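# Move the rope-reel pole to the empty wall rack

## Task

Take the pole that the rope reel hangs on and put it on the wall rack that currently has no pole. At the finish the pole must sit fully down in the slots of both brackets, with the reel hanging motionless, and the robot must have released it and backed away. If the robot tips over or is left leaning, the task fails. Anything that stays in place only because the robot holds it does not count.

## Robot and tools

Robot: a wheeled base with a lifting column carrying a head (stereo cameras) and two 6-joint arms, each with a parallel two-finger gripper. Shoulder height S = 0.90 m + column_m. Folded, the robot is 0.73 m long, 0.62 m wide, S + 0.43 m tall, with its front 0.40 m ahead of the column. Objects can occasionally get nudged by outside pushes.

Frames: the base frame sits on the floor under the column, between the drive wheels: x forward, y to the left, z up. left_hand and right_hand are reported in it: the point where the fingers meet (tips 8 mm further). Each hand's z axis is the finger direction (quat_wxyz maps (0,0,1) onto it), its y axis runs along the opening. The odometry frame is the base frame as it was at scene start; base_odometry counts wheel rotation only, so slip looks like travel. Camera extrinsics T_world_to_cam use the base frame as world.

execute_actions: arguments actions (a list holding one action, or empty to just read state and images) and cameras (list of names from cam_head_left, cam_head_right, cam_left_wrist, cam_right_wrist, nav_camera, all; omitted/null/all = every camera, [] = none). An action may contain:
- base: exactly one key. translate_m is a relative straight drive in metres, -3 to 3, positive forward. rotate_rad is a relative in-place turn, -3.2 to 3.2, positive counter-clockwise seen from above. No sideways motion. Counted from the base position in the latest reported state.
- joints: a single dict for both arms, keyed by joint name, each value an absolute target (not an offset). column_m 0 to 0.8 m; head_tilt_rad -0.61 to 1.308 (positive tilts down); left/right_joint1_rad -2.879 to 2.879; joint2 0 to 3.141; joint3 0 to 3.019; joint4 -1.692 to 1.57; joint5 -1.57 to 1.57 (positive swings hand to robot's right); joint6 -2.094 to 2.094 (roll, clockwise from behind is positive); left/right_gripper_m 0 (closed) to 0.093 m fingertip gap.
- speeds: caps top speed for this action only: translate_m 0.05 to 0.8 m/s, rotate_rad 0.1 to 1 rad/s (defaults are the maxima). It does not slow the arms. A drive or turn needing over 8.667 s at its cap is rejected.
Unknown keys or out-of-range numbers reject the whole call without motion. Omitted joints may still be chasing earlier targets. If a result reports a stop, the remaining motion calls in that same reply are skipped.

wait(seconds 0 to 10): commands nothing, returns state and images. zoom_image(camera, region [x0,y0,x1,y1] in pixels, max 504x504, origin top-left) gives a finer crop of that camera's latest full image. read_manual(section "licences") only returns licence text. finished_scene(scene = current scene number) ends the scene irreversibly and reports success; replying with no tool call also ends everything.

Arm geometry (approximate): with left_joint1 = -1.57 or right_joint1 = 1.57 and joints 5, 6 at 0, the arm moves in a vertical plane 0.23 m left/right of the column. Let a = j2 - 0.35, b = 1.05 + j2 - j3, c = b - j4 (c = 1.57 means fingers straight down). Hand point is 0.12 + 0.39 sin a + 0.38 cos b + 0.25 cos c m ahead and S + 0.39 cos a - 0.38 sin b - 0.25 sin c m above the floor. E.g. j2,j3,j4 = 0.93, 0.78, 0.14 gives 0.60 m ahead, 0.25 m under S. Real hands sag up to ~5 cm lower and nearer (about 12 cm with heavy or far loads); trust the reported hand poses (1–3 cm accurate). Reach about 1 m from the shoulder. Below 0.4 m height the housing blocks hands closer than 0.45 m ahead; avoid moving arms with column_m under 0.3. Load guide, fingers down: 3.2 kg at ~0.4 m ahead; 2 kg to 0.6 m; 1 kg to 0.8 m; grip holds roughly 2–6 kg. Flatter fingers carry less.

Gripper: fingers 7 cm long; body 10 cm wide, 7 cm thick; wrist camera sticks out 11 cm to one side. To grasp, command an opening smaller than the object; off_target is then expected. Reported opening staying ≥0.002 m over target means something is held. Targets within ~0.03 rad of the current reading (0.08 for joints 2, 3) may not move; approach gently in ~0.05 rad steps from the last target.

Result lines: base_status and joint_status say how each commanded motion ended: done, off_target, contact_stop (base stall or column touch), time_out, not_followed / "joint command not followed" (a self-collision check refused arm targets; back the moved joints off ≥0.05 rad or move the other arm). on_its_own covers uncommanded items ("held at" is a target). turned_by_wheels vs turned_by_imu disagreeing by >4% and ≥0.05 rad means a bump or slip. base_tilt is in degrees (forward/right positive). motor_effort lists only the wheel motors (positive pushes forward), brackets = peak. wheel_motors_off = 1 after ~3 s of hard base pushing (2 s cut-out). Motor temperatures are listed per arm; MOTOR HOT warns from 85 °C; at 100 °C that arm drops everything (OVER-TEMPERATURE FAULT).

Column: it halts descent with contact_stop when a hand or its load touches down (can sink 0.15–0.2 m more first) and then refuses to go down until raised 0.2 m. After a base stall, reverse 0.05 m before turning or retrying. A blocked arm keeps pushing; relieve it by resending its reported joint positions (a loaded arm sinks a little each time).

Avoid: arms striking or pressing each other (a hard press ends the run), dropping or slamming the pole, hard pushes against racks or walls, tipping the robot, overheating an arm while holding the load. Release the pole only once it rests in both slots, then back away.

Each tool is called by a JSON object that holds its "op" and its "data", one argument or row to a line.

## Session

{"op": "execute_actions", "data": {
  "actions": []
}}

Scene clock: 0.00 s.
Motor temperatures (°C, as the motors report them): left_arm=[25 28 26 26 24 27] | right_arm=[24 24 25 27 27 26]
base_odometry: x=+0.000 y=+0.000 heading=+0.000 (m, m, rad; odometry frame)
turned_by_wheels: +0.000 (rad since the last result)
turned_by_imu: +0.000 (rad since the last result)
base_tilt: forward=+0.3 right=+0.1 (deg)
base_status: not commanded
joint_positions: column_m=+0.557 head_tilt_rad=+0.874 left_joint1_rad=-1.547 left_joint2_rad=+0.896 left_joint3_rad=+0.434 left_joint4_rad=-0.986 left_joint5_rad=-0.022 left_joint6_rad=-0.069 left_gripper_m=+0.095 right_joint1_rad=+1.566 right_joint2_rad=+0.850 right_joint3_rad=+0.366 right_joint4_rad=-0.931 right_joint5_rad=-0.028 right_joint6_rad=-0.020 right_gripper_m=+0.094
joint_status: not commanded
wheel_motors_off: 0
motor_effort: left_wheel=+1 right_wheel=+3 (%)
left_hand: x=+0.1520 y=+0.2334 z=+1.2581 quat_wxyz=(+0.445, +0.036, -0.894, -0.032) (m; base frame)
right_hand: x=+0.1335 y=-0.2216 z=+1.2600 quat_wxyz=(+0.431, +0.001, -0.902, -0.016) (m; base frame)
pictures: cam_head_left, cam_head_right, cam_left_wrist, cam_right_wrist, nav_camera
Images, in order (width x height): cam_head_left 896x504, cam_head_right 896x504, cam_left_wrist 896x504, cam_right_wrist 896x504, nav_camera 896x504.

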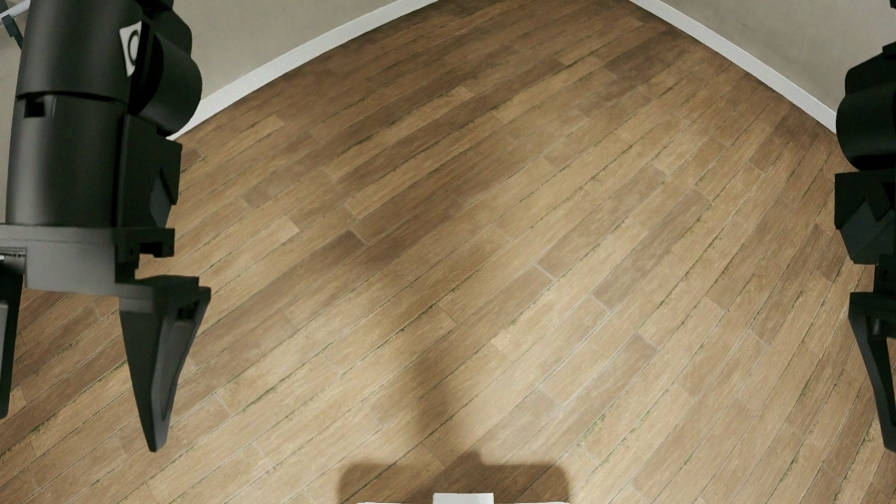

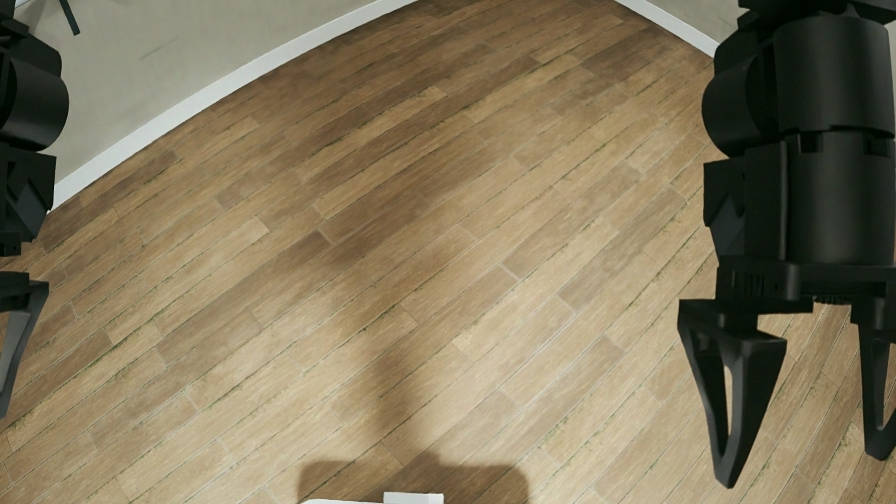

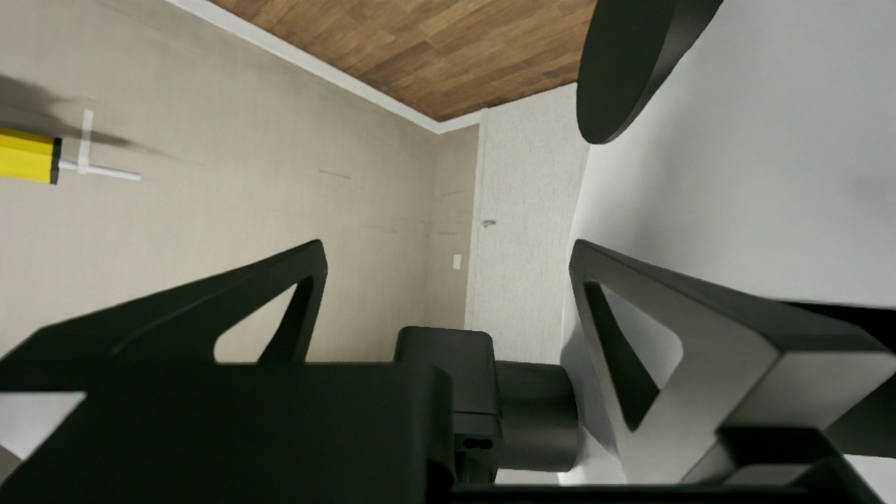

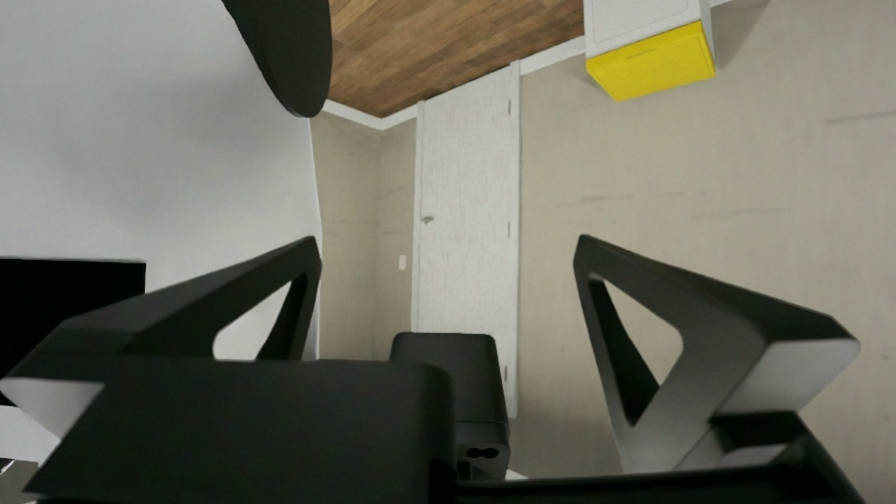

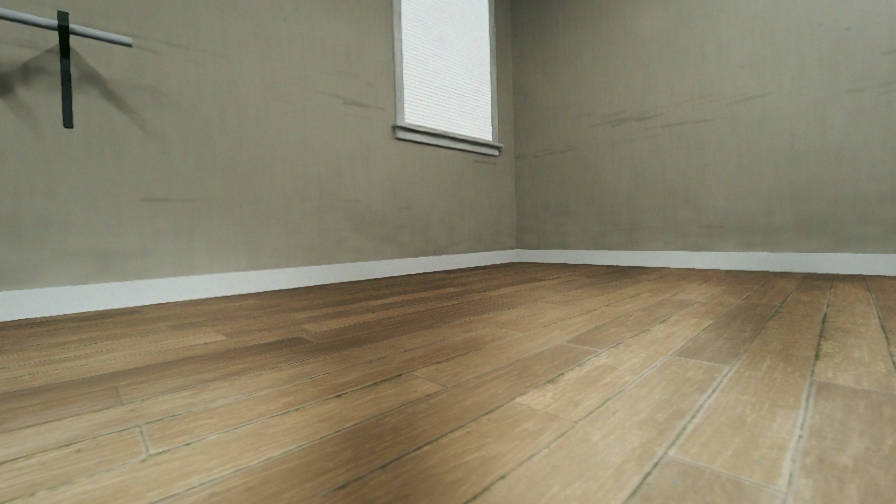

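Racks are on the left wall.

{"op": "execute_actions", "data": {
  "actions": [
    {"base":{"rotate_rad":1.3},"joints":{"head_tilt_rad":0.3}}
  ],
  "cameras": ["cam_head_left","nav_camera"]
}}

Scene clock: 3.87 s.
Motor temperatures (°C, as the motors report them): left_arm=[25 28 26 26 24 27] | right_arm=[24 24 25 27 27 26]
base_odometry: x=+0.000 y=+0.000 heading=+1.299 (m, m, rad; odometry frame)
turned_by_wheels: +1.299 (rad since the last result)
turned_by_imu: +1.285 (rad since the last result)
base_tilt: forward=+0.2 right=+0.2 (deg)
base_status: done
joint_positions: column_m=+0.557 head_tilt_rad=+0.319 left_joint1_rad=-1.547 left_joint2_rad=+0.896 left_joint3_rad=+0.434 left_joint4_rad=-0.986 left_joint5_rad=-0.022 left_joint6_rad=-0.069 left_gripper_m=+0.095 right_joint1_rad=+1.566 right_joint2_rad=+0.850 right_joint3_rad=+0.366 right_joint4_rad=-0.931 right_joint5_rad=-0.028 right_joint6_rad=-0.020 right_gripper_m=+0.094
joint_status: all done
wheel_motors_off: 0
motor_effort: left_wheel=-4(36) right_wheel=+5(38) (%)
left_hand: x=+0.1520 y=+0.2334 z=+1.2581 quat_wxyz=(+0.445, +0.036, -0.894, -0.032) (m; base frame)
right_hand: x=+0.1335 y=-0.2216 z=+1.2600 quat_wxyz=(+0.431, +0.001, -0.902, -0.016) (m; base frame)
pictures: cam_head_left, nav_camera
camera_calibration (this result's frames):
cam_head_left: T_world_to_cam=[[-0.00958767, -0.999929, 0.0070207, 0.0424239], [-0.38946, -0.00273251, -0.921039, 1.4413], [0.920993, -0.0115649, -0.389406, 0.487331], [0, 0, 0, 1]] pos_world=[0.112907, 0.0519952, 1.51697]
Images, in order (width x height): cam_head_left 896x504, nav_camera 896x504.

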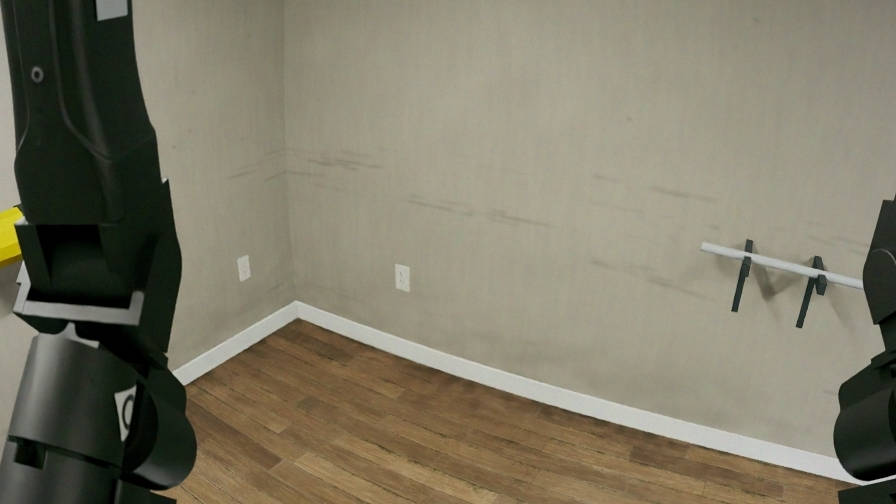

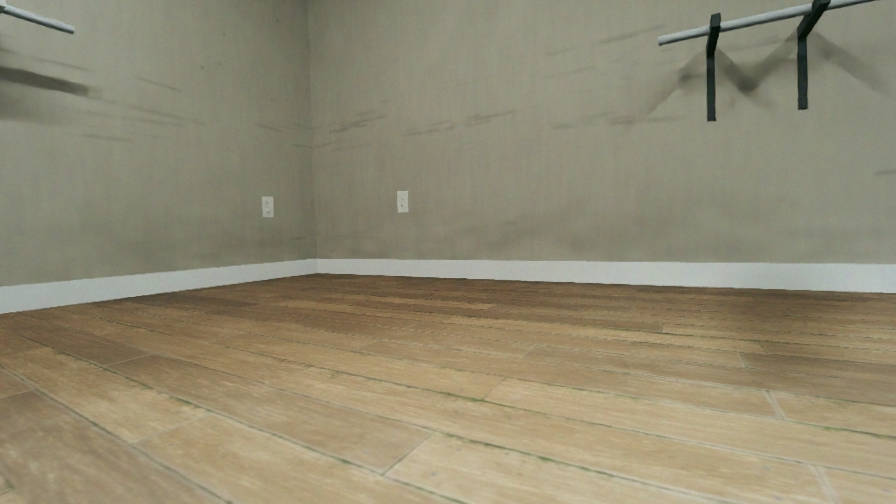

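{"op": "execute_actions", "data": {
  "actions": [
    {"base":{"rotate_rad":1.2}}
  ],
  "cameras": ["cam_head_left","nav_camera"]
}}

Scene clock: 7.70 s.
Motor temperatures (°C, as the motors report them): left_arm=[25 28 26 26 24 27] | right_arm=[24 24 25 27 27 26]
base_odometry: x=+0.000 y=+0.000 heading=+2.497 (m, m, rad; odometry frame)
turned_by_wheels: +1.199 (rad since the last result)
turned_by_imu: +1.189 (rad since the last result)
base_tilt: forward=+0.1 right=+0.1 (deg)
base_status: done
joint_positions: column_m=+0.557 head_tilt_rad=+0.319 left_joint1_rad=-1.547 left_joint2_rad=+0.896 left_joint3_rad=+0.434 left_joint4_rad=-0.986 left_joint5_rad=-0.022 left_joint6_rad=-0.069 left_gripper_m=+0.095 right_joint1_rad=+1.566 right_joint2_rad=+0.850 right_joint3_rad=+0.366 right_joint4_rad=-0.931 right_joint5_rad=-0.028 right_joint6_rad=-0.020 right_gripper_m=+0.094
joint_status: not commanded
wheel_motors_off: 0
motor_effort: left_wheel=-5(29) right_wheel=+5(25) (%)
left_hand: x=+0.1520 y=+0.2334 z=+1.2581 quat_wxyz=(+0.445, +0.036, -0.894, -0.032) (m; base frame)
right_hand: x=+0.1335 y=-0.2216 z=+1.2600 quat_wxyz=(+0.431, +0.001, -0.902, -0.016) (m; base frame)
pictures: cam_head_left, nav_camera
camera_calibration (this result's frames):
cam_head_left: T_world_to_cam=[[-0.00958777, -0.999929, 0.00702056, 0.0424241], [-0.389447, -0.00273251, -0.921045, 1.44131], [0.920999, -0.0115649, -0.389393, 0.487311], [0, 0, 0, 1]] pos_world=[0.112907, 0.0519952, 1.51697]
Images, in order (width x height): cam_head_left 896x504, nav_camera 896x504.

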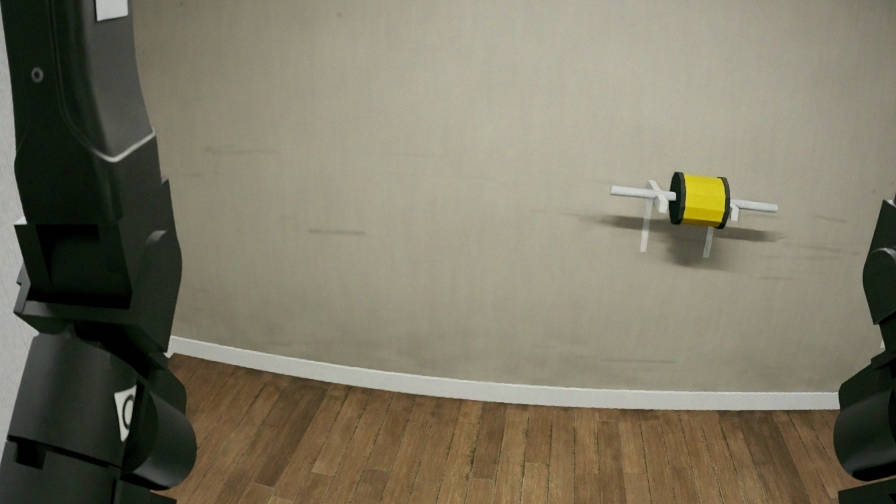

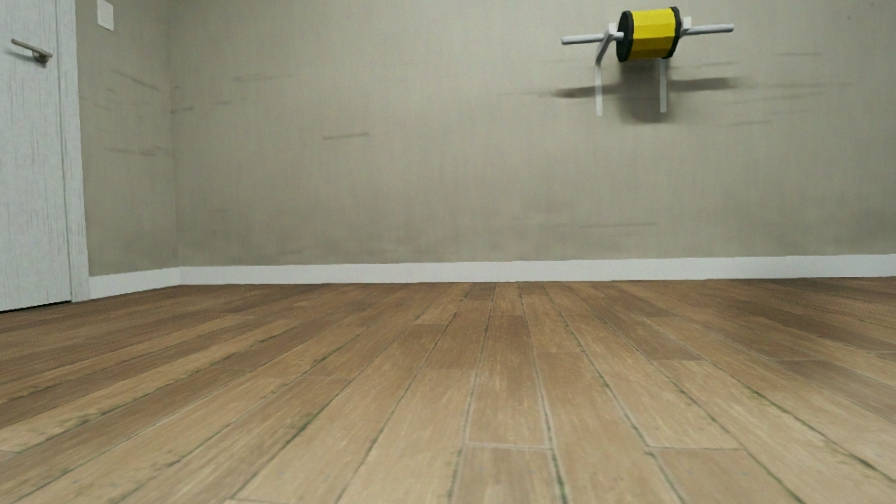

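{"op": "execute_actions", "data": {
  "actions": [
    {"base":{"rotate_rad":-0.55}}
  ],
  "cameras": []
}}

{"op": "execute_actions", "data": {
  "actions": [
    {"base":{"translate_m":1.6}}
  ],
  "cameras": []
}}

{"op": "execute_actions", "data": {
  "actions": [
    {"base":{"rotate_rad":0.47},"joints":{"head_tilt_rad":0.6}}
  ],
  "cameras": ["cam_head_left","nav_camera"]
}}

Scene clock: 11.83 s.
Motor temperatures (°C, as the motors report them): left_arm=[25 29 26 26 24 27] | right_arm=[24 24 25 27 27 26]
base_odometry: x=+0.000 y=+0.000 heading=+1.948 (m, m, rad; odometry frame)
turned_by_wheels: -0.549 (rad since the last result)
turned_by_imu: -0.547 (rad since the last result)
base_tilt: forward=+0.2 right=+0.2 (deg)
base_status: done
joint_positions: column_m=+0.557 head_tilt_rad=+0.319 left_joint1_rad=-1.547 left_joint2_rad=+0.896 left_joint3_rad=+0.434 left_joint4_rad=-0.986 left_joint5_rad=-0.022 left_joint6_rad=-0.069 left_gripper_m=+0.095 right_joint1_rad=+1.566 right_joint2_rad=+0.850 right_joint3_rad=+0.366 right_joint4_rad=-0.931 right_joint5_rad=-0.028 right_joint6_rad=-0.020 right_gripper_m=+0.094
joint_status: not commanded
wheel_motors_off: 0
motor_effort: left_wheel=+6(22) right_wheel=-2(20) (%)
left_hand: x=+0.1520 y=+0.2334 z=+1.2581 quat_wxyz=(+0.445, +0.036, -0.894, -0.032) (m; base frame)
right_hand: x=+0.1335 y=-0.2216 z=+1.2600 quat_wxyz=(+0.431, +0.001, -0.902, -0.016) (m; base frame)
pictures: none
No camera images: the call's "cameras" was empty. Leave "cameras" out to get every camera's image.

Scene clock: 16.17 s.
Motor temperatures (°C, as the motors report them): left_arm=[25 29 26 26 24 27] | right_arm=[24 24 25 28 27 26]
base_odometry: x=-0.591 y=+1.487 heading=+1.950 (m, m, rad; odometry frame)
turned_by_wheels: +0.002 (rad since the last result)
turned_by_imu: +0.001 (rad since the last result)
base_tilt: forward=+0.2 right=+0.2 (deg)
base_status: done
joint_positions: column_m=+0.557 head_tilt_rad=+0.319 left_joint1_rad=-1.547 left_joint2_rad=+0.896 left_joint3_rad=+0.432 left_joint4_rad=-0.986 left_joint5_rad=-0.022 left_joint6_rad=-0.069 left_gripper_m=+0.095 right_joint1_rad=+1.566 right_joint2_rad=+0.849 right_joint3_rad=+0.364 right_joint4_rad=-0.931 right_joint5_rad=-0.028 right_joint6_rad=-0.020 right_gripper_m=+0.094
joint_status: not commanded
wheel_motors_off: 0
motor_effort: left_wheel=+0(61) right_wheel=-1(36) (%)
left_hand: x=+0.1510 y=+0.2334 z=+1.2584 quat_wxyz=(+0.446, +0.036, -0.894, -0.032) (m; base frame)
right_hand: x=+0.1329 y=-0.2216 z=+1.2603 quat_wxyz=(+0.431, +0.001, -0.902, -0.016) (m; base frame)
pictures: none
No camera images: the call's "cameras" was empty. Leave "cameras" out to get every camera's image.

Scene clock: 18.13 s.
Motor temperatures (°C, as the motors report them): left_arm=[25 29 26 26 24 27] | right_arm=[24 24 25 28 27 26]
base_odometry: x=-0.591 y=+1.487 heading=+2.419 (m, m, rad; odometry frame)
turned_by_wheels: +0.469 (rad since the last result)
turned_by_imu: +0.463 (rad since the last result)
base_tilt: forward=+0.2 right=+0.2 (deg)
base_status: done
joint_positions: column_m=+0.557 head_tilt_rad=+0.603 left_joint1_rad=-1.547 left_joint2_rad=+0.896 left_joint3_rad=+0.432 left_joint4_rad=-0.986 left_joint5_rad=-0.022 left_joint6_rad=-0.069 left_gripper_m=+0.095 right_joint1_rad=+1.566 right_joint2_rad=+0.849 right_joint3_rad=+0.364 right_joint4_rad=-0.931 right_joint5_rad=-0.028 right_joint6_rad=-0.020 right_gripper_m=+0.094
joint_status: all done
wheel_motors_off: 0
motor_effort: left_wheel=-5(49) right_wheel=+5(33) (%)
left_hand: x=+0.1510 y=+0.2334 z=+1.2584 quat_wxyz=(+0.446, +0.036, -0.894, -0.032) (m; base frame)
right_hand: x=+0.1329 y=-0.2216 z=+1.2603 quat_wxyz=(+0.431, +0.001, -0.902, -0.016) (m; base frame)
pictures: cam_head_left, nav_camera
camera_calibration (this result's frames):
cam_head_left: T_world_to_cam=[[-0.00723638, -0.999929, 0.00942595, 0.0385955], [-0.631936, -0.00273251, -0.775015, 1.22814], [0.774986, -0.0115649, -0.631872, 0.868706], [0, 0, 0, 1]] pos_world=[0.103149, 0.0519952, 1.50037]
Images, in order (width x height): cam_head_left 896x504, nav_camera 896x504.

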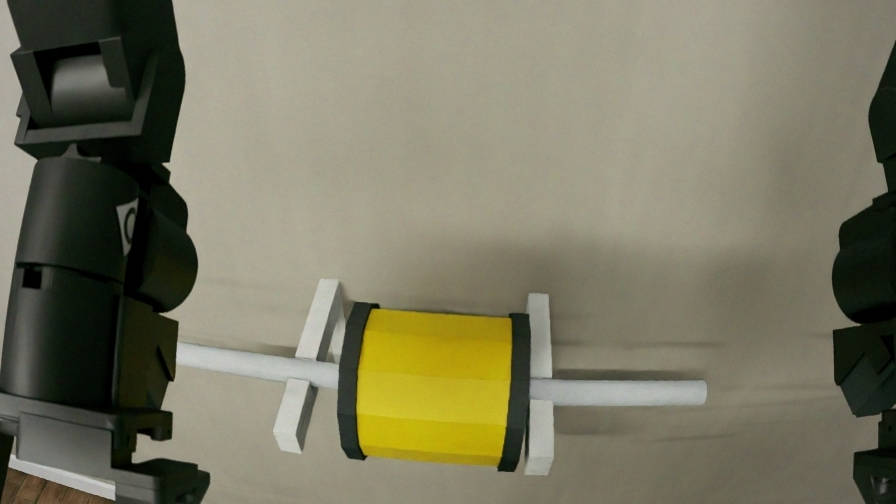

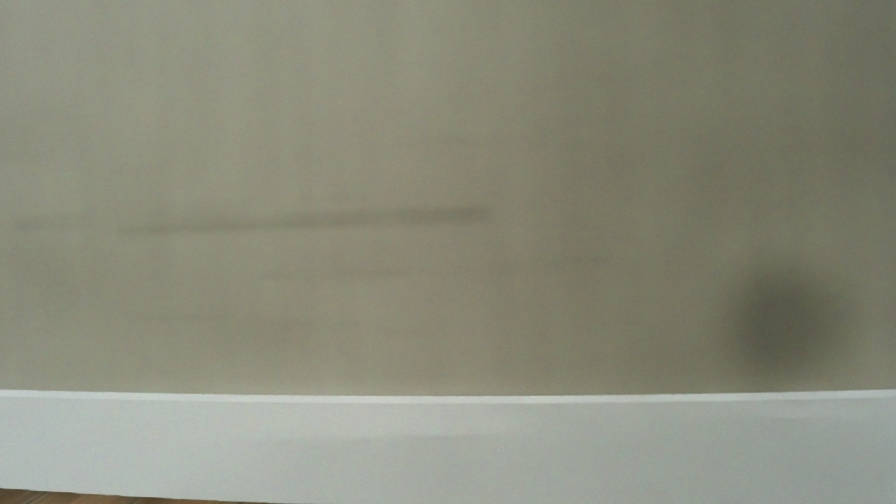

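{"op": "execute_actions", "data": {
  "actions": [
    {"joints":{"left_joint2_rad":0.65,"left_joint3_rad":0.73,"left_joint4_rad":-0.6,"left_joint6_rad":1.57,"right_joint2_rad":0.65,"right_joint3_rad":0.73,"right_joint4_rad":-0.6,"right_joint6_rad":1.57}}
  ],
  "cameras": ["cam_head_left","cam_left_wrist"]
}}

Scene clock: 21.57 s.
Motor temperatures (°C, as the motors report them): left_arm=[25 29 26 26 24 27] | right_arm=[24 24 25 28 27 26]
base_odometry: x=-0.591 y=+1.487 heading=+2.419 (m, m, rad; odometry frame)
turned_by_wheels: +0.000 (rad since the last result)
turned_by_imu: -0.001 (rad since the last result)
base_tilt: forward=+0.2 right=+0.2 (deg)
base_status: not commanded
joint_positions: column_m=+0.557 head_tilt_rad=+0.603 left_joint1_rad=-1.547 left_joint2_rad=+0.639 left_joint3_rad=+0.742 left_joint4_rad=-0.606 left_joint5_rad=-0.022 left_joint6_rad=+1.561 left_gripper_m=+0.095 right_joint1_rad=+1.566 right_joint2_rad=+0.640 right_joint3_rad=+0.735 right_joint4_rad=-0.594 right_joint5_rad=-0.028 right_joint6_rad=+1.560 right_gripper_m=+0.094
joint_status: all done
wheel_motors_off: 0
motor_effort: left_wheel=-9(9) right_wheel=+8(8) (%)
left_hand: x=+0.4638 y=+0.2369 z=+1.2724 quat_wxyz=(+0.008, -0.699, -0.715, -0.022) (m; base frame)
right_hand: x=+0.4629 y=-0.2224 z=+1.2705 quat_wxyz=(+0.000, -0.704, -0.710, -0.017) (m; base frame)
pictures: cam_head_left, cam_left_wrist
camera_calibration (this result's frames):
cam_head_left: T_world_to_cam=[[-0.00723547, -0.999929, 0.00942665, 0.0385944], [-0.632012, -0.00273251, -0.774954, 1.22805], [0.774925, -0.0115649, -0.631947, 0.868826], [0, 0, 0, 1]] pos_world=[0.103145, 0.0519952, 1.50037]
cam_left_wrist: T_world_to_cam=[[-0.999604, -0.0215233, -0.0181087, 0.487836], [-0.0281135, 0.785066, 0.618774, -0.955526], [0.000898418, 0.619038, -0.78536, 0.977737], [0, 0, 0, 1]] pos_world=[0.459901, 0.155394, 1.36796]
Images, in order (width x height): cam_head_left 896x504, cam_left_wrist 896x504.

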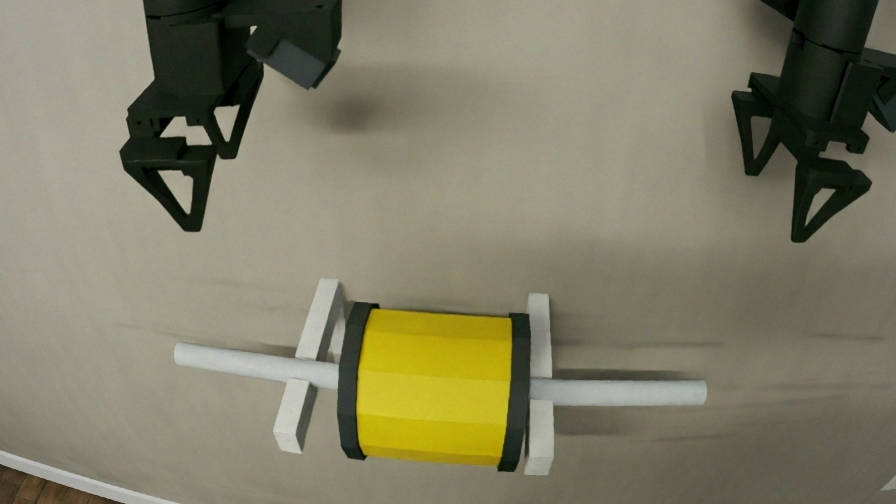

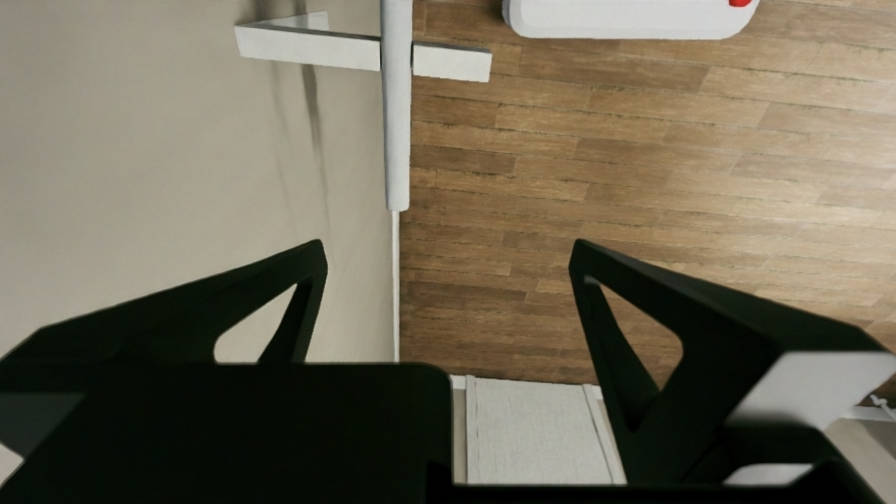

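{"op": "execute_actions", "data": {
  "actions": [
    {"base":{"translate_m":0.05},"joints":{"left_joint6_rad":-1.57,"column_m":0.45}}
  ],
  "cameras": ["cam_head_left","cam_left_wrist"]
}}

Scene clock: 24.73 s.
Motor temperatures (°C, as the motors report them): left_arm=[25 29 26 26 24 27] | right_arm=[24 24 25 27 27 26]
base_odometry: x=-0.628 y=+1.520 heading=+2.420 (m, m, rad; odometry frame)
turned_by_wheels: +0.001 (rad since the last result)
turned_by_imu: +0.000 (rad since the last result)
base_tilt: forward=+0.1 right=+0.1 (deg)
base_status: done
joint_positions: column_m=+0.450 head_tilt_rad=+0.604 left_joint1_rad=-1.547 left_joint2_rad=+0.640 left_joint3_rad=+0.741 left_joint4_rad=-0.606 left_joint5_rad=-0.022 left_joint6_rad=-1.561 left_gripper_m=+0.095 right_joint1_rad=+1.566 right_joint2_rad=+0.643 right_joint3_rad=+0.735 right_joint4_rad=-0.594 right_joint5_rad=-0.028 right_joint6_rad=+1.560 right_gripper_m=+0.094
joint_status: all done
wheel_motors_off: 0
motor_effort: left_wheel=+2(43) right_wheel=+2(51) (%)
left_hand: x=+0.4632 y=+0.2369 z=+1.1651 quat_wxyz=(-0.022, +0.708, -0.706, -0.009) (m; base frame)
right_hand: x=+0.4623 y=-0.2224 z=+1.1627 quat_wxyz=(+0.001, -0.704, -0.710, -0.016) (m; base frame)
pictures: cam_head_left, cam_left_wrist
camera_calibration (this result's frames):
cam_head_left: T_world_to_cam=[[-0.00723162, -0.999929, 0.0094296, 0.0395961], [-0.632328, -0.00273251, -0.774696, 1.14498], [0.774667, -0.0115649, -0.632264, 0.801843], [0, 0, 0, 1]] pos_world=[0.103128, 0.0519952, 1.39361]
cam_left_wrist: T_world_to_cam=[[0.999782, 0.00251928, 0.0207113, -0.491731], [-0.00926822, -0.835734, 0.549056, -0.432694], [0.0186923, -0.549128, -0.835529, 1.22041], [0, 0, 0, 1]] pos_world=[0.464801, 0.309786, 1.26745]
Images, in order (width x height): cam_head_left 896x504, cam_left_wrist 896x504.

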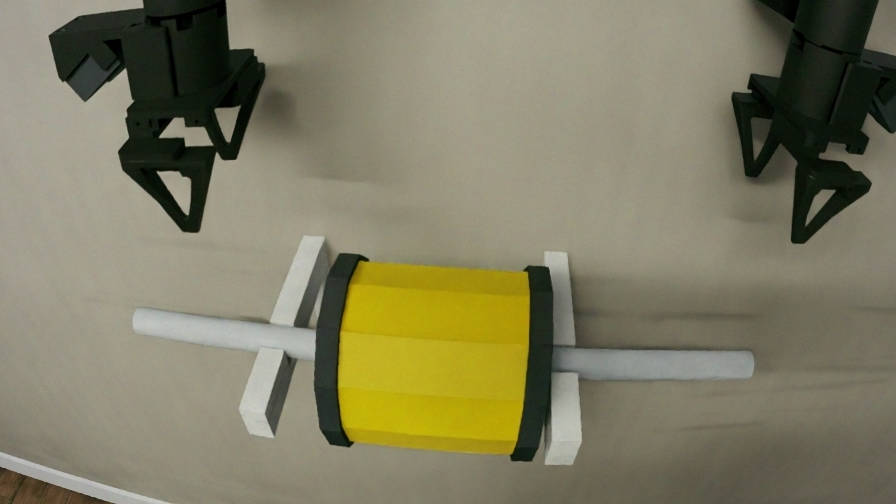

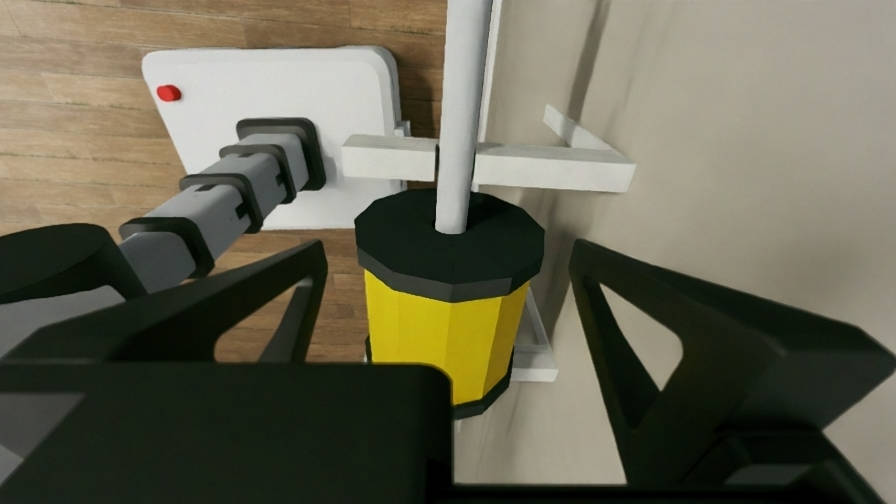

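{"op": "execute_actions", "data": {
  "actions": [
    {"joints":{"column_m":0.33}}
  ],
  "cameras": ["cam_head_left","cam_right_wrist"]
}}

Scene clock: 27.90 s.
Motor temperatures (°C, as the motors report them): left_arm=[25 29 26 26 24 27] | right_arm=[24 24 26 27 27 26]
base_odometry: x=-0.628 y=+1.520 heading=+2.420 (m, m, rad; odometry frame)
turned_by_wheels: +0.000 (rad since the last result)
turned_by_imu: -0.001 (rad since the last result)
base_tilt: forward=+0.3 right=+0.1 (deg)
base_status: not commanded
joint_positions: column_m=+0.330 head_tilt_rad=+0.604 left_joint1_rad=-1.547 left_joint2_rad=+0.640 left_joint3_rad=+0.741 left_joint4_rad=-0.606 left_joint5_rad=-0.022 left_joint6_rad=-1.561 left_gripper_m=+0.095 right_joint1_rad=+1.566 right_joint2_rad=+0.643 right_joint3_rad=+0.735 right_joint4_rad=-0.594 right_joint5_rad=-0.028 right_joint6_rad=+1.560 right_gripper_m=+0.094
joint_status: all done
wheel_motors_off: 0
motor_effort: left_wheel=+3(2) right_wheel=+2(2) (%)
left_hand: x=+0.4631 y=+0.2369 z=+1.0450 quat_wxyz=(-0.021, +0.708, -0.706, -0.009) (m; base frame)
right_hand: x=+0.4623 y=-0.2224 z=+1.0427 quat_wxyz=(+0.001, -0.704, -0.710, -0.016) (m; base frame)
pictures: cam_head_left, cam_right_wrist
camera_calibration (this result's frames):
cam_head_left: T_world_to_cam=[[-0.00723157, -0.999929, 0.00942964, 0.0407276], [-0.632332, -0.00273251, -0.774693, 1.05201], [0.774664, -0.0115649, -0.632267, 0.725975], [0, 0, 0, 1]] pos_world=[0.103128, 0.0519952, 1.27361]
cam_right_wrist: T_world_to_cam=[[-0.999916, -0.00816649, -0.0100883, 0.468892], [-0.0125784, 0.801404, 0.597991, -0.435175], [0.00320128, 0.598068, -0.801439, 1.08795], [0, 0, 0, 1]] pos_world=[0.459896, -0.298085, 1.13688]
Images, in order (width x height): cam_head_left 896x504, cam_right_wrist 896x504.

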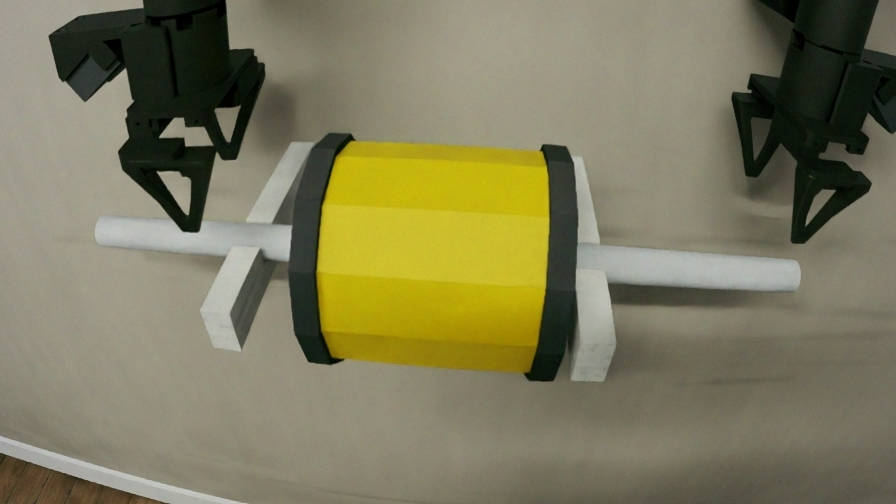

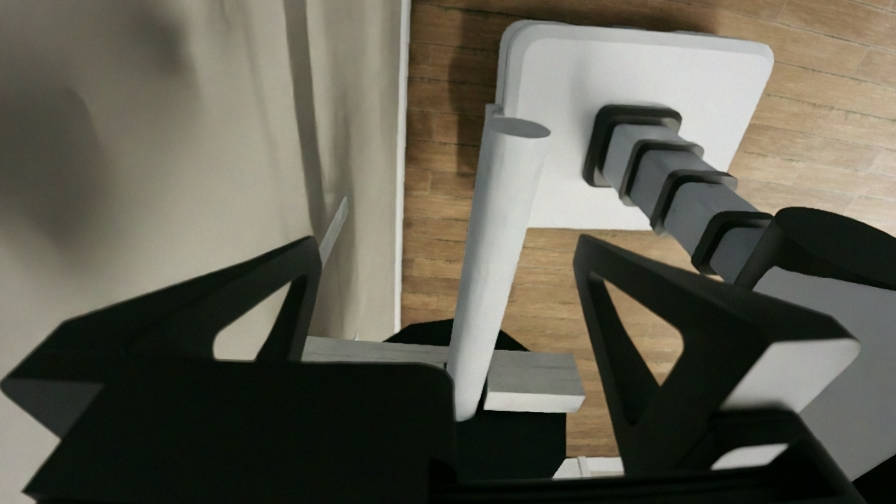

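{"op": "execute_actions", "data": {
  "actions": [
    {"joints":{"right_joint1_rad":1.78}}
  ],
  "cameras": []
}}

{"op": "execute_actions", "data": {
  "actions": [
    {"joints":{"column_m":0.27}}
  ],
  "cameras": ["cam_head_left","cam_right_wrist"]
}}

Scene clock: 29.73 s.
Motor temperatures (°C, as the motors report them): left_arm=[25 29 26 26 24 27] | right_arm=[24 24 26 27 27 26]
base_odometry: x=-0.628 y=+1.520 heading=+2.420 (m, m, rad; odometry frame)
turned_by_wheels: +0.000 (rad since the last result)
turned_by_imu: -0.001 (rad since the last result)
base_tilt: forward=+0.2 right=+0.2 (deg)
base_status: not commanded
joint_positions: column_m=+0.330 head_tilt_rad=+0.604 left_joint1_rad=-1.547 left_joint2_rad=+0.640 left_joint3_rad=+0.741 left_joint4_rad=-0.606 left_joint5_rad=-0.022 left_joint6_rad=-1.561 left_gripper_m=+0.095 right_joint1_rad=+1.782 right_joint2_rad=+0.643 right_joint3_rad=+0.735 right_joint4_rad=-0.594 right_joint5_rad=-0.028 right_joint6_rad=+1.560 right_gripper_m=+0.094
joint_status: all done
wheel_motors_off: 0
motor_effort: left_wheel=+2(2) right_wheel=+2(2) (%)
left_hand: x=+0.4631 y=+0.2369 z=+1.0450 quat_wxyz=(-0.021, +0.708, -0.706, -0.009) (m; base frame)
right_hand: x=+0.4579 y=-0.1463 z=+1.0504 quat_wxyz=(+0.067, -0.662, -0.742, -0.082) (m; base frame)
pictures: none
No camera images: the call's "cameras" was empty. Leave "cameras" out to get every camera's image.

Scene clock: 31.10 s.
Motor temperatures (°C, as the motors report them): left_arm=[25 29 26 26 24 27] | right_arm=[24 24 26 27 27 26]
base_odometry: x=-0.628 y=+1.520 heading=+2.420 (m, m, rad; odometry frame)
turned_by_wheels: +0.000 (rad since the last result)
turned_by_imu: +0.000 (rad since the last result)
base_tilt: forward=+0.1 right=+0.1 (deg)
base_status: not commanded
joint_positions: column_m=+0.270 head_tilt_rad=+0.604 left_joint1_rad=-1.540 left_joint2_rad=+0.640 left_joint3_rad=+0.741 left_joint4_rad=-0.606 left_joint5_rad=-0.036 left_joint6_rad=-1.558 left_gripper_m=+0.095 right_joint1_rad=+1.782 right_joint2_rad=+0.643 right_joint3_rad=+0.735 right_joint4_rad=-0.594 right_joint5_rad=-0.028 right_joint6_rad=+1.560 right_gripper_m=+0.094
joint_status: all done
wheel_motors_off: 0
motor_effort: left_wheel=+3(2) right_wheel=+2(2) (%)
left_hand: x=+0.4630 y=+0.2415 z=+0.9852 quat_wxyz=(-0.028, +0.708, -0.706, -0.016) (m; base frame)
right_hand: x=+0.4579 y=-0.1463 z=+0.9904 quat_wxyz=(+0.067, -0.662, -0.742, -0.082) (m; base frame)
pictures: cam_head_left, cam_right_wrist
camera_calibration (this result's frames):
cam_head_left: T_world_to_cam=[[-0.00723151, -0.999929, 0.00942968, 0.0412933], [-0.632337, -0.00273251, -0.774689, 1.00553], [0.77466, -0.0115649, -0.632272, 0.688051], [0, 0, 0, 1]] pos_world=[0.103127, 0.0519952, 1.21362]
cam_right_wrist: T_world_to_cam=[[-0.993338, -0.113217, -0.0214812, 0.457479], [-0.09234, 0.670498, 0.736142, -0.584322], [-0.0689406, 0.733222, -0.676486, 0.92957], [0, 0, 0, 1]] pos_world=[0.46456, -0.238, 1.06881]
Images, in order (width x height): cam_head_left 896x504, cam_right_wrist 896x504.

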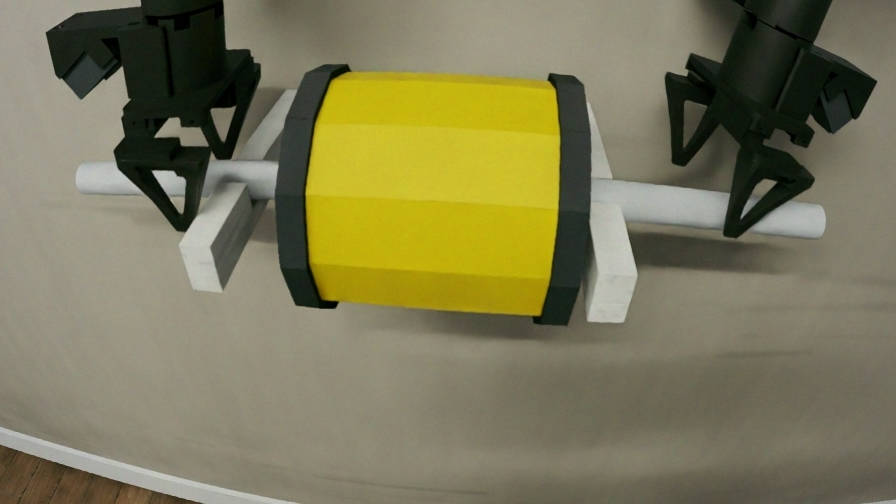

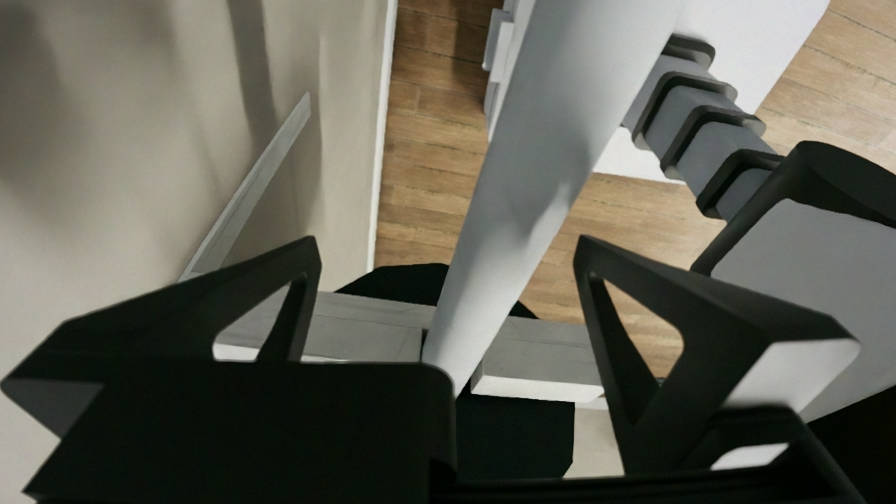

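Grip, lift, back off and look around.

{"op": "execute_actions", "data": {
  "actions": [
    {"joints":{"left_gripper_m":0,"right_gripper_m":0}}
  ],
  "cameras": []
}}

{"op": "execute_actions", "data": {
  "actions": [
    {"joints":{"column_m":0.45}}
  ],
  "cameras": []
}}

{"op": "execute_actions", "data": {
  "actions": [
    {"base":{"translate_m":-0.5},"joints":{"head_tilt_rad":0.2}}
  ],
  "cameras": []
}}

{"op": "execute_actions", "data": {
  "actions": [
    {"base":{"rotate_rad":2.0}}
  ],
  "cameras": ["cam_head_left","nav_camera"]
}}

Scene clock: 33.13 s.
Motor temperatures (°C, as the motors report them): left_arm=[25 29 26 26 24 27] | right_arm=[24 24 26 27 27 26]
base_odometry: x=-0.628 y=+1.520 heading=+2.420 (m, m, rad; odometry frame)
turned_by_wheels: +0.000 (rad since the last result)
turned_by_imu: -0.001 (rad since the last result)
base_tilt: forward=+0.2 right=+0.1 (deg)
base_status: not commanded
joint_positions: column_m=+0.270 head_tilt_rad=+0.604 left_joint1_rad=-1.540 left_joint2_rad=+0.640 left_joint3_rad=+0.747 left_joint4_rad=-0.587 left_joint5_rad=-0.028 left_joint6_rad=-1.558 left_gripper_m=+0.028 right_joint1_rad=+1.782 right_joint2_rad=+0.643 right_joint3_rad=+0.719 right_joint4_rad=-0.622 right_joint5_rad=-0.028 right_joint6_rad=+1.587 right_gripper_m=+0.030
joint_status: left_gripper_m off_target (ended at +0.028, target +0.000); right_gripper_m off_target (ended at +0.030, target +0.000)
wheel_motors_off: 0
motor_effort: left_wheel=+2(3) right_wheel=+4(4) (%)
left_hand: x=+0.4711 y=+0.2401 z=+0.9866 quat_wxyz=(-0.034, +0.707, -0.706, -0.004) (m; base frame)
right_hand: x=+0.4424 y=-0.1475 z=+0.9869 quat_wxyz=(+0.082, -0.670, -0.735, -0.065) (m; base frame)
pictures: none
No camera images: the call's "cameras" was empty. Leave "cameras" out to get every camera's image.

Scene clock: 36.07 s.
Motor temperatures (°C, as the motors report them): left_arm=[25 29 27 26 24 27] | right_arm=[24 25 26 27 27 26]
base_odometry: x=-0.628 y=+1.520 heading=+2.420 (m, m, rad; odometry frame)
turned_by_wheels: +0.000 (rad since the last result)
turned_by_imu: -0.001 (rad since the last result)
base_tilt: forward=+0.2 right=+0.1 (deg)
base_status: not commanded
joint_positions: column_m=+0.450 head_tilt_rad=+0.604 left_joint1_rad=-1.540 left_joint2_rad=+0.681 left_joint3_rad=+0.727 left_joint4_rad=-0.580 left_joint5_rad=-0.024 left_joint6_rad=-1.587 left_gripper_m=+0.028 right_joint1_rad=+1.778 right_joint2_rad=+0.672 right_joint3_rad=+0.719 right_joint4_rad=-0.600 right_joint5_rad=-0.017 right_joint6_rad=+1.591 right_gripper_m=+0.029
joint_status: all done
wheel_motors_off: 0
motor_effort: left_wheel=+3(3) right_wheel=+2(3) (%)
left_hand: x=+0.4539 y=+0.2397 z=+1.1485 quat_wxyz=(-0.014, +0.718, -0.696, -0.021) (m; base frame)
right_hand: x=+0.4422 y=-0.1487 z=+1.1565 quat_wxyz=(+0.080, -0.673, -0.733, -0.057) (m; base frame)
pictures: none
No camera images: the call's "cameras" was empty. Leave "cameras" out to get every camera's image.

Scene clock: 38.57 s.
Motor temperatures (°C, as the motors report them): left_arm=[25 29 27 26 24 27] | right_arm=[24 25 26 27 27 26]
base_odometry: x=-0.253 y=+1.190 heading=+2.421 (m, m, rad; odometry frame)
turned_by_wheels: +0.001 (rad since the last result)
turned_by_imu: +0.000 (rad since the last result)
base_tilt: forward=+0.2 right=+0.2 (deg)
base_status: done
joint_positions: column_m=+0.450 head_tilt_rad=+0.219 left_joint1_rad=-1.540 left_joint2_rad=+0.680 left_joint3_rad=+0.723 left_joint4_rad=-0.584 left_joint5_rad=-0.025 left_joint6_rad=-1.590 left_gripper_m=+0.028 right_joint1_rad=+1.778 right_joint2_rad=+0.677 right_joint3_rad=+0.717 right_joint4_rad=-0.601 right_joint5_rad=-0.017 right_joint6_rad=+1.591 right_gripper_m=+0.029
joint_status: all done
wheel_motors_off: 0
motor_effort: left_wheel=+2(65) right_wheel=-1(47) (%)
left_hand: x=+0.4507 y=+0.2398 z=+1.1477 quat_wxyz=(-0.012, +0.719, -0.695, -0.024) (m; base frame)
right_hand: x=+0.4398 y=-0.1486 z=+1.1546 quat_wxyz=(+0.083, -0.673, -0.733, -0.054) (m; base frame)
pictures: none
No camera images: the call's "cameras" was empty. Leave "cameras" out to get every camera's image.

Scene clock: 42.10 s.
Motor temperatures (°C, as the motors report them): left_arm=[25 30 27 26 24 27] | right_arm=[24 25 26 27 27 26]
base_odometry: x=-0.253 y=+1.189 heading=-1.863 (m, m, rad; odometry frame)
turned_by_wheels: +1.999 (rad since the last result)
turned_by_imu: +1.979 (rad since the last result)
base_tilt: forward=+0.2 right=+0.2 (deg)
base_status: done
joint_positions: column_m=+0.450 head_tilt_rad=+0.219 left_joint1_rad=-1.540 left_joint2_rad=+0.680 left_joint3_rad=+0.723 left_joint4_rad=-0.584 left_joint5_rad=-0.024 left_joint6_rad=-1.590 left_gripper_m=+0.029 right_joint1_rad=+1.777 right_joint2_rad=+0.677 right_joint3_rad=+0.717 right_joint4_rad=-0.601 right_joint5_rad=-0.016 right_joint6_rad=+1.591 right_gripper_m=+0.029
joint_status: not commanded
wheel_motors_off: 0
motor_effort: left_wheel=-5(48) right_wheel=+5(51) (%)
left_hand: x=+0.4507 y=+0.2396 z=+1.1477 quat_wxyz=(-0.012, +0.719, -0.695, -0.024) (m; base frame)
right_hand: x=+0.4398 y=-0.1491 z=+1.1545 quat_wxyz=(+0.082, -0.673, -0.733, -0.054) (m; base frame)
pictures: cam_head_left, nav_camera
camera_calibration (this result's frames):
cam_head_left: T_world_to_cam=[[-0.0102407, -0.999929, 0.00602844, 0.0446319], [-0.295563, -0.00273251, -0.955319, 1.38737], [0.955268, -0.0115649, -0.295514, 0.30917], [0, 0, 0, 1]] pos_world=[0.115171, 0.0519952, 1.41648]
Images, in order (width x height): cam_head_left 896x504, nav_camera 896x504.

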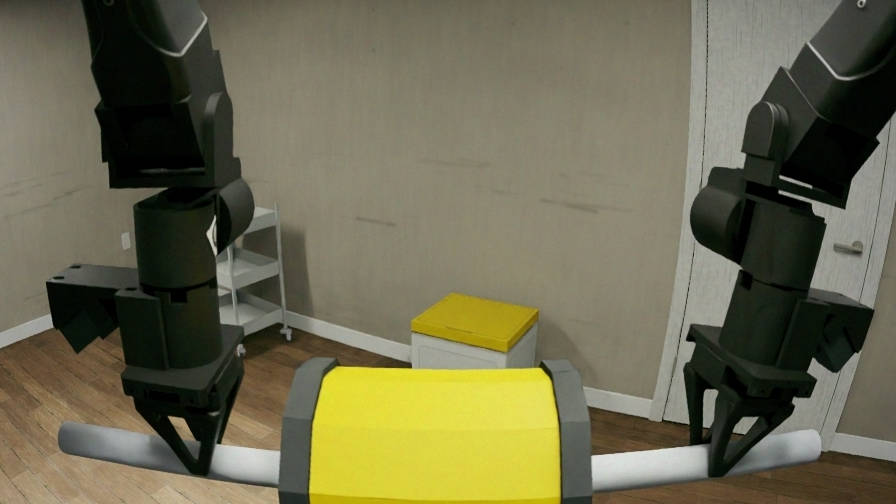

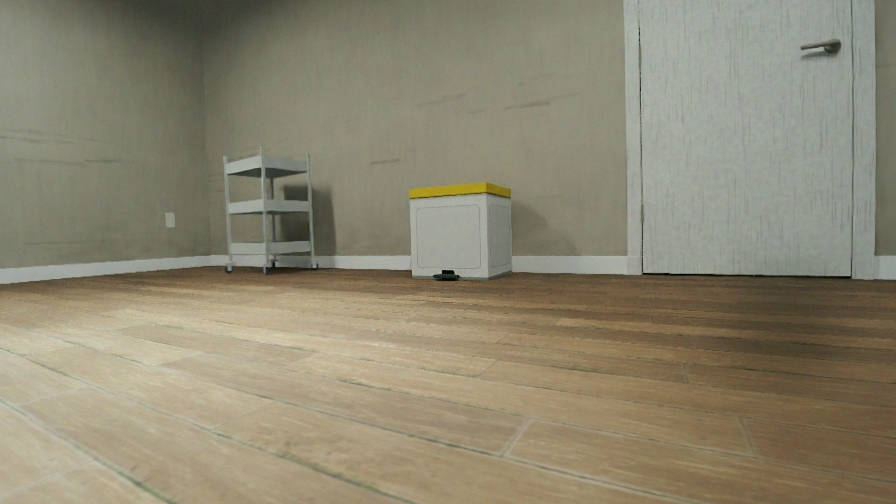

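{"op": "execute_actions", "data": {
  "actions": [
    {"base":{"rotate_rad":1.1}}
  ],
  "cameras": ["cam_head_left","nav_camera"]
}}

Scene clock: 45.40 s.
Motor temperatures (°C, as the motors report them): left_arm=[25 30 27 26 24 27] | right_arm=[24 25 26 27 27 26]
base_odometry: x=-0.253 y=+1.189 heading=-0.764 (m, m, rad; odometry frame)
turned_by_wheels: +1.099 (rad since the last result)
turned_by_imu: +1.090 (rad since the last result)
base_tilt: forward=+0.2 right=+0.1 (deg)
base_status: done
joint_positions: column_m=+0.450 head_tilt_rad=+0.219 left_joint1_rad=-1.540 left_joint2_rad=+0.680 left_joint3_rad=+0.723 left_joint4_rad=-0.584 left_joint5_rad=-0.023 left_joint6_rad=-1.590 left_gripper_m=+0.029 right_joint1_rad=+1.777 right_joint2_rad=+0.677 right_joint3_rad=+0.717 right_joint4_rad=-0.601 right_joint5_rad=-0.016 right_joint6_rad=+1.591 right_gripper_m=+0.029
joint_status: not commanded
wheel_motors_off: 0
motor_effort: left_wheel=-5(32) right_wheel=+5(27) (%)
left_hand: x=+0.4507 y=+0.2395 z=+1.1477 quat_wxyz=(-0.011, +0.719, -0.695, -0.024) (m; base frame)
right_hand: x=+0.4398 y=-0.1492 z=+1.1544 quat_wxyz=(+0.082, -0.673, -0.733, -0.054) (m; base frame)
pictures: cam_head_left, nav_camera
camera_calibration (this result's frames):
cam_head_left: T_world_to_cam=[[-0.0102407, -0.999929, 0.00602844, 0.0446319], [-0.295563, -0.00273251, -0.955319, 1.38737], [0.955268, -0.0115649, -0.295514, 0.30917], [0, 0, 0, 1]] pos_world=[0.115171, 0.0519952, 1.41648]
Images, in order (width x height): cam_head_left 896x504, nav_camera 896x504.

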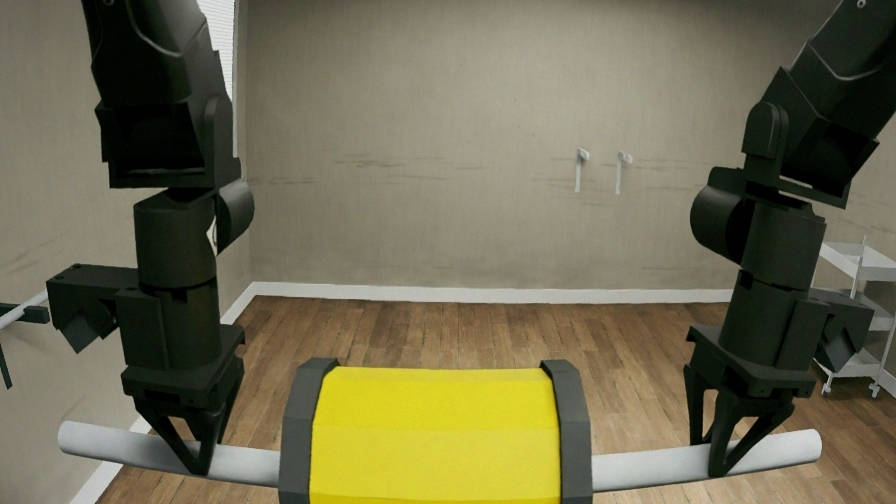

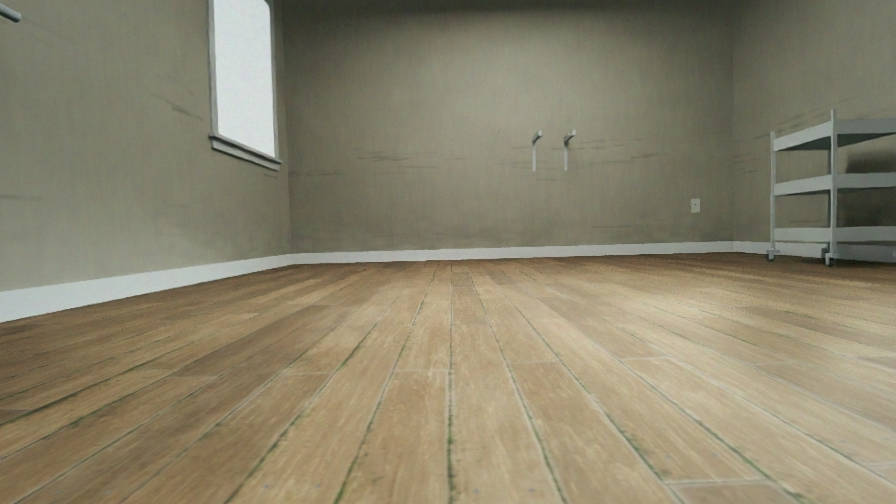

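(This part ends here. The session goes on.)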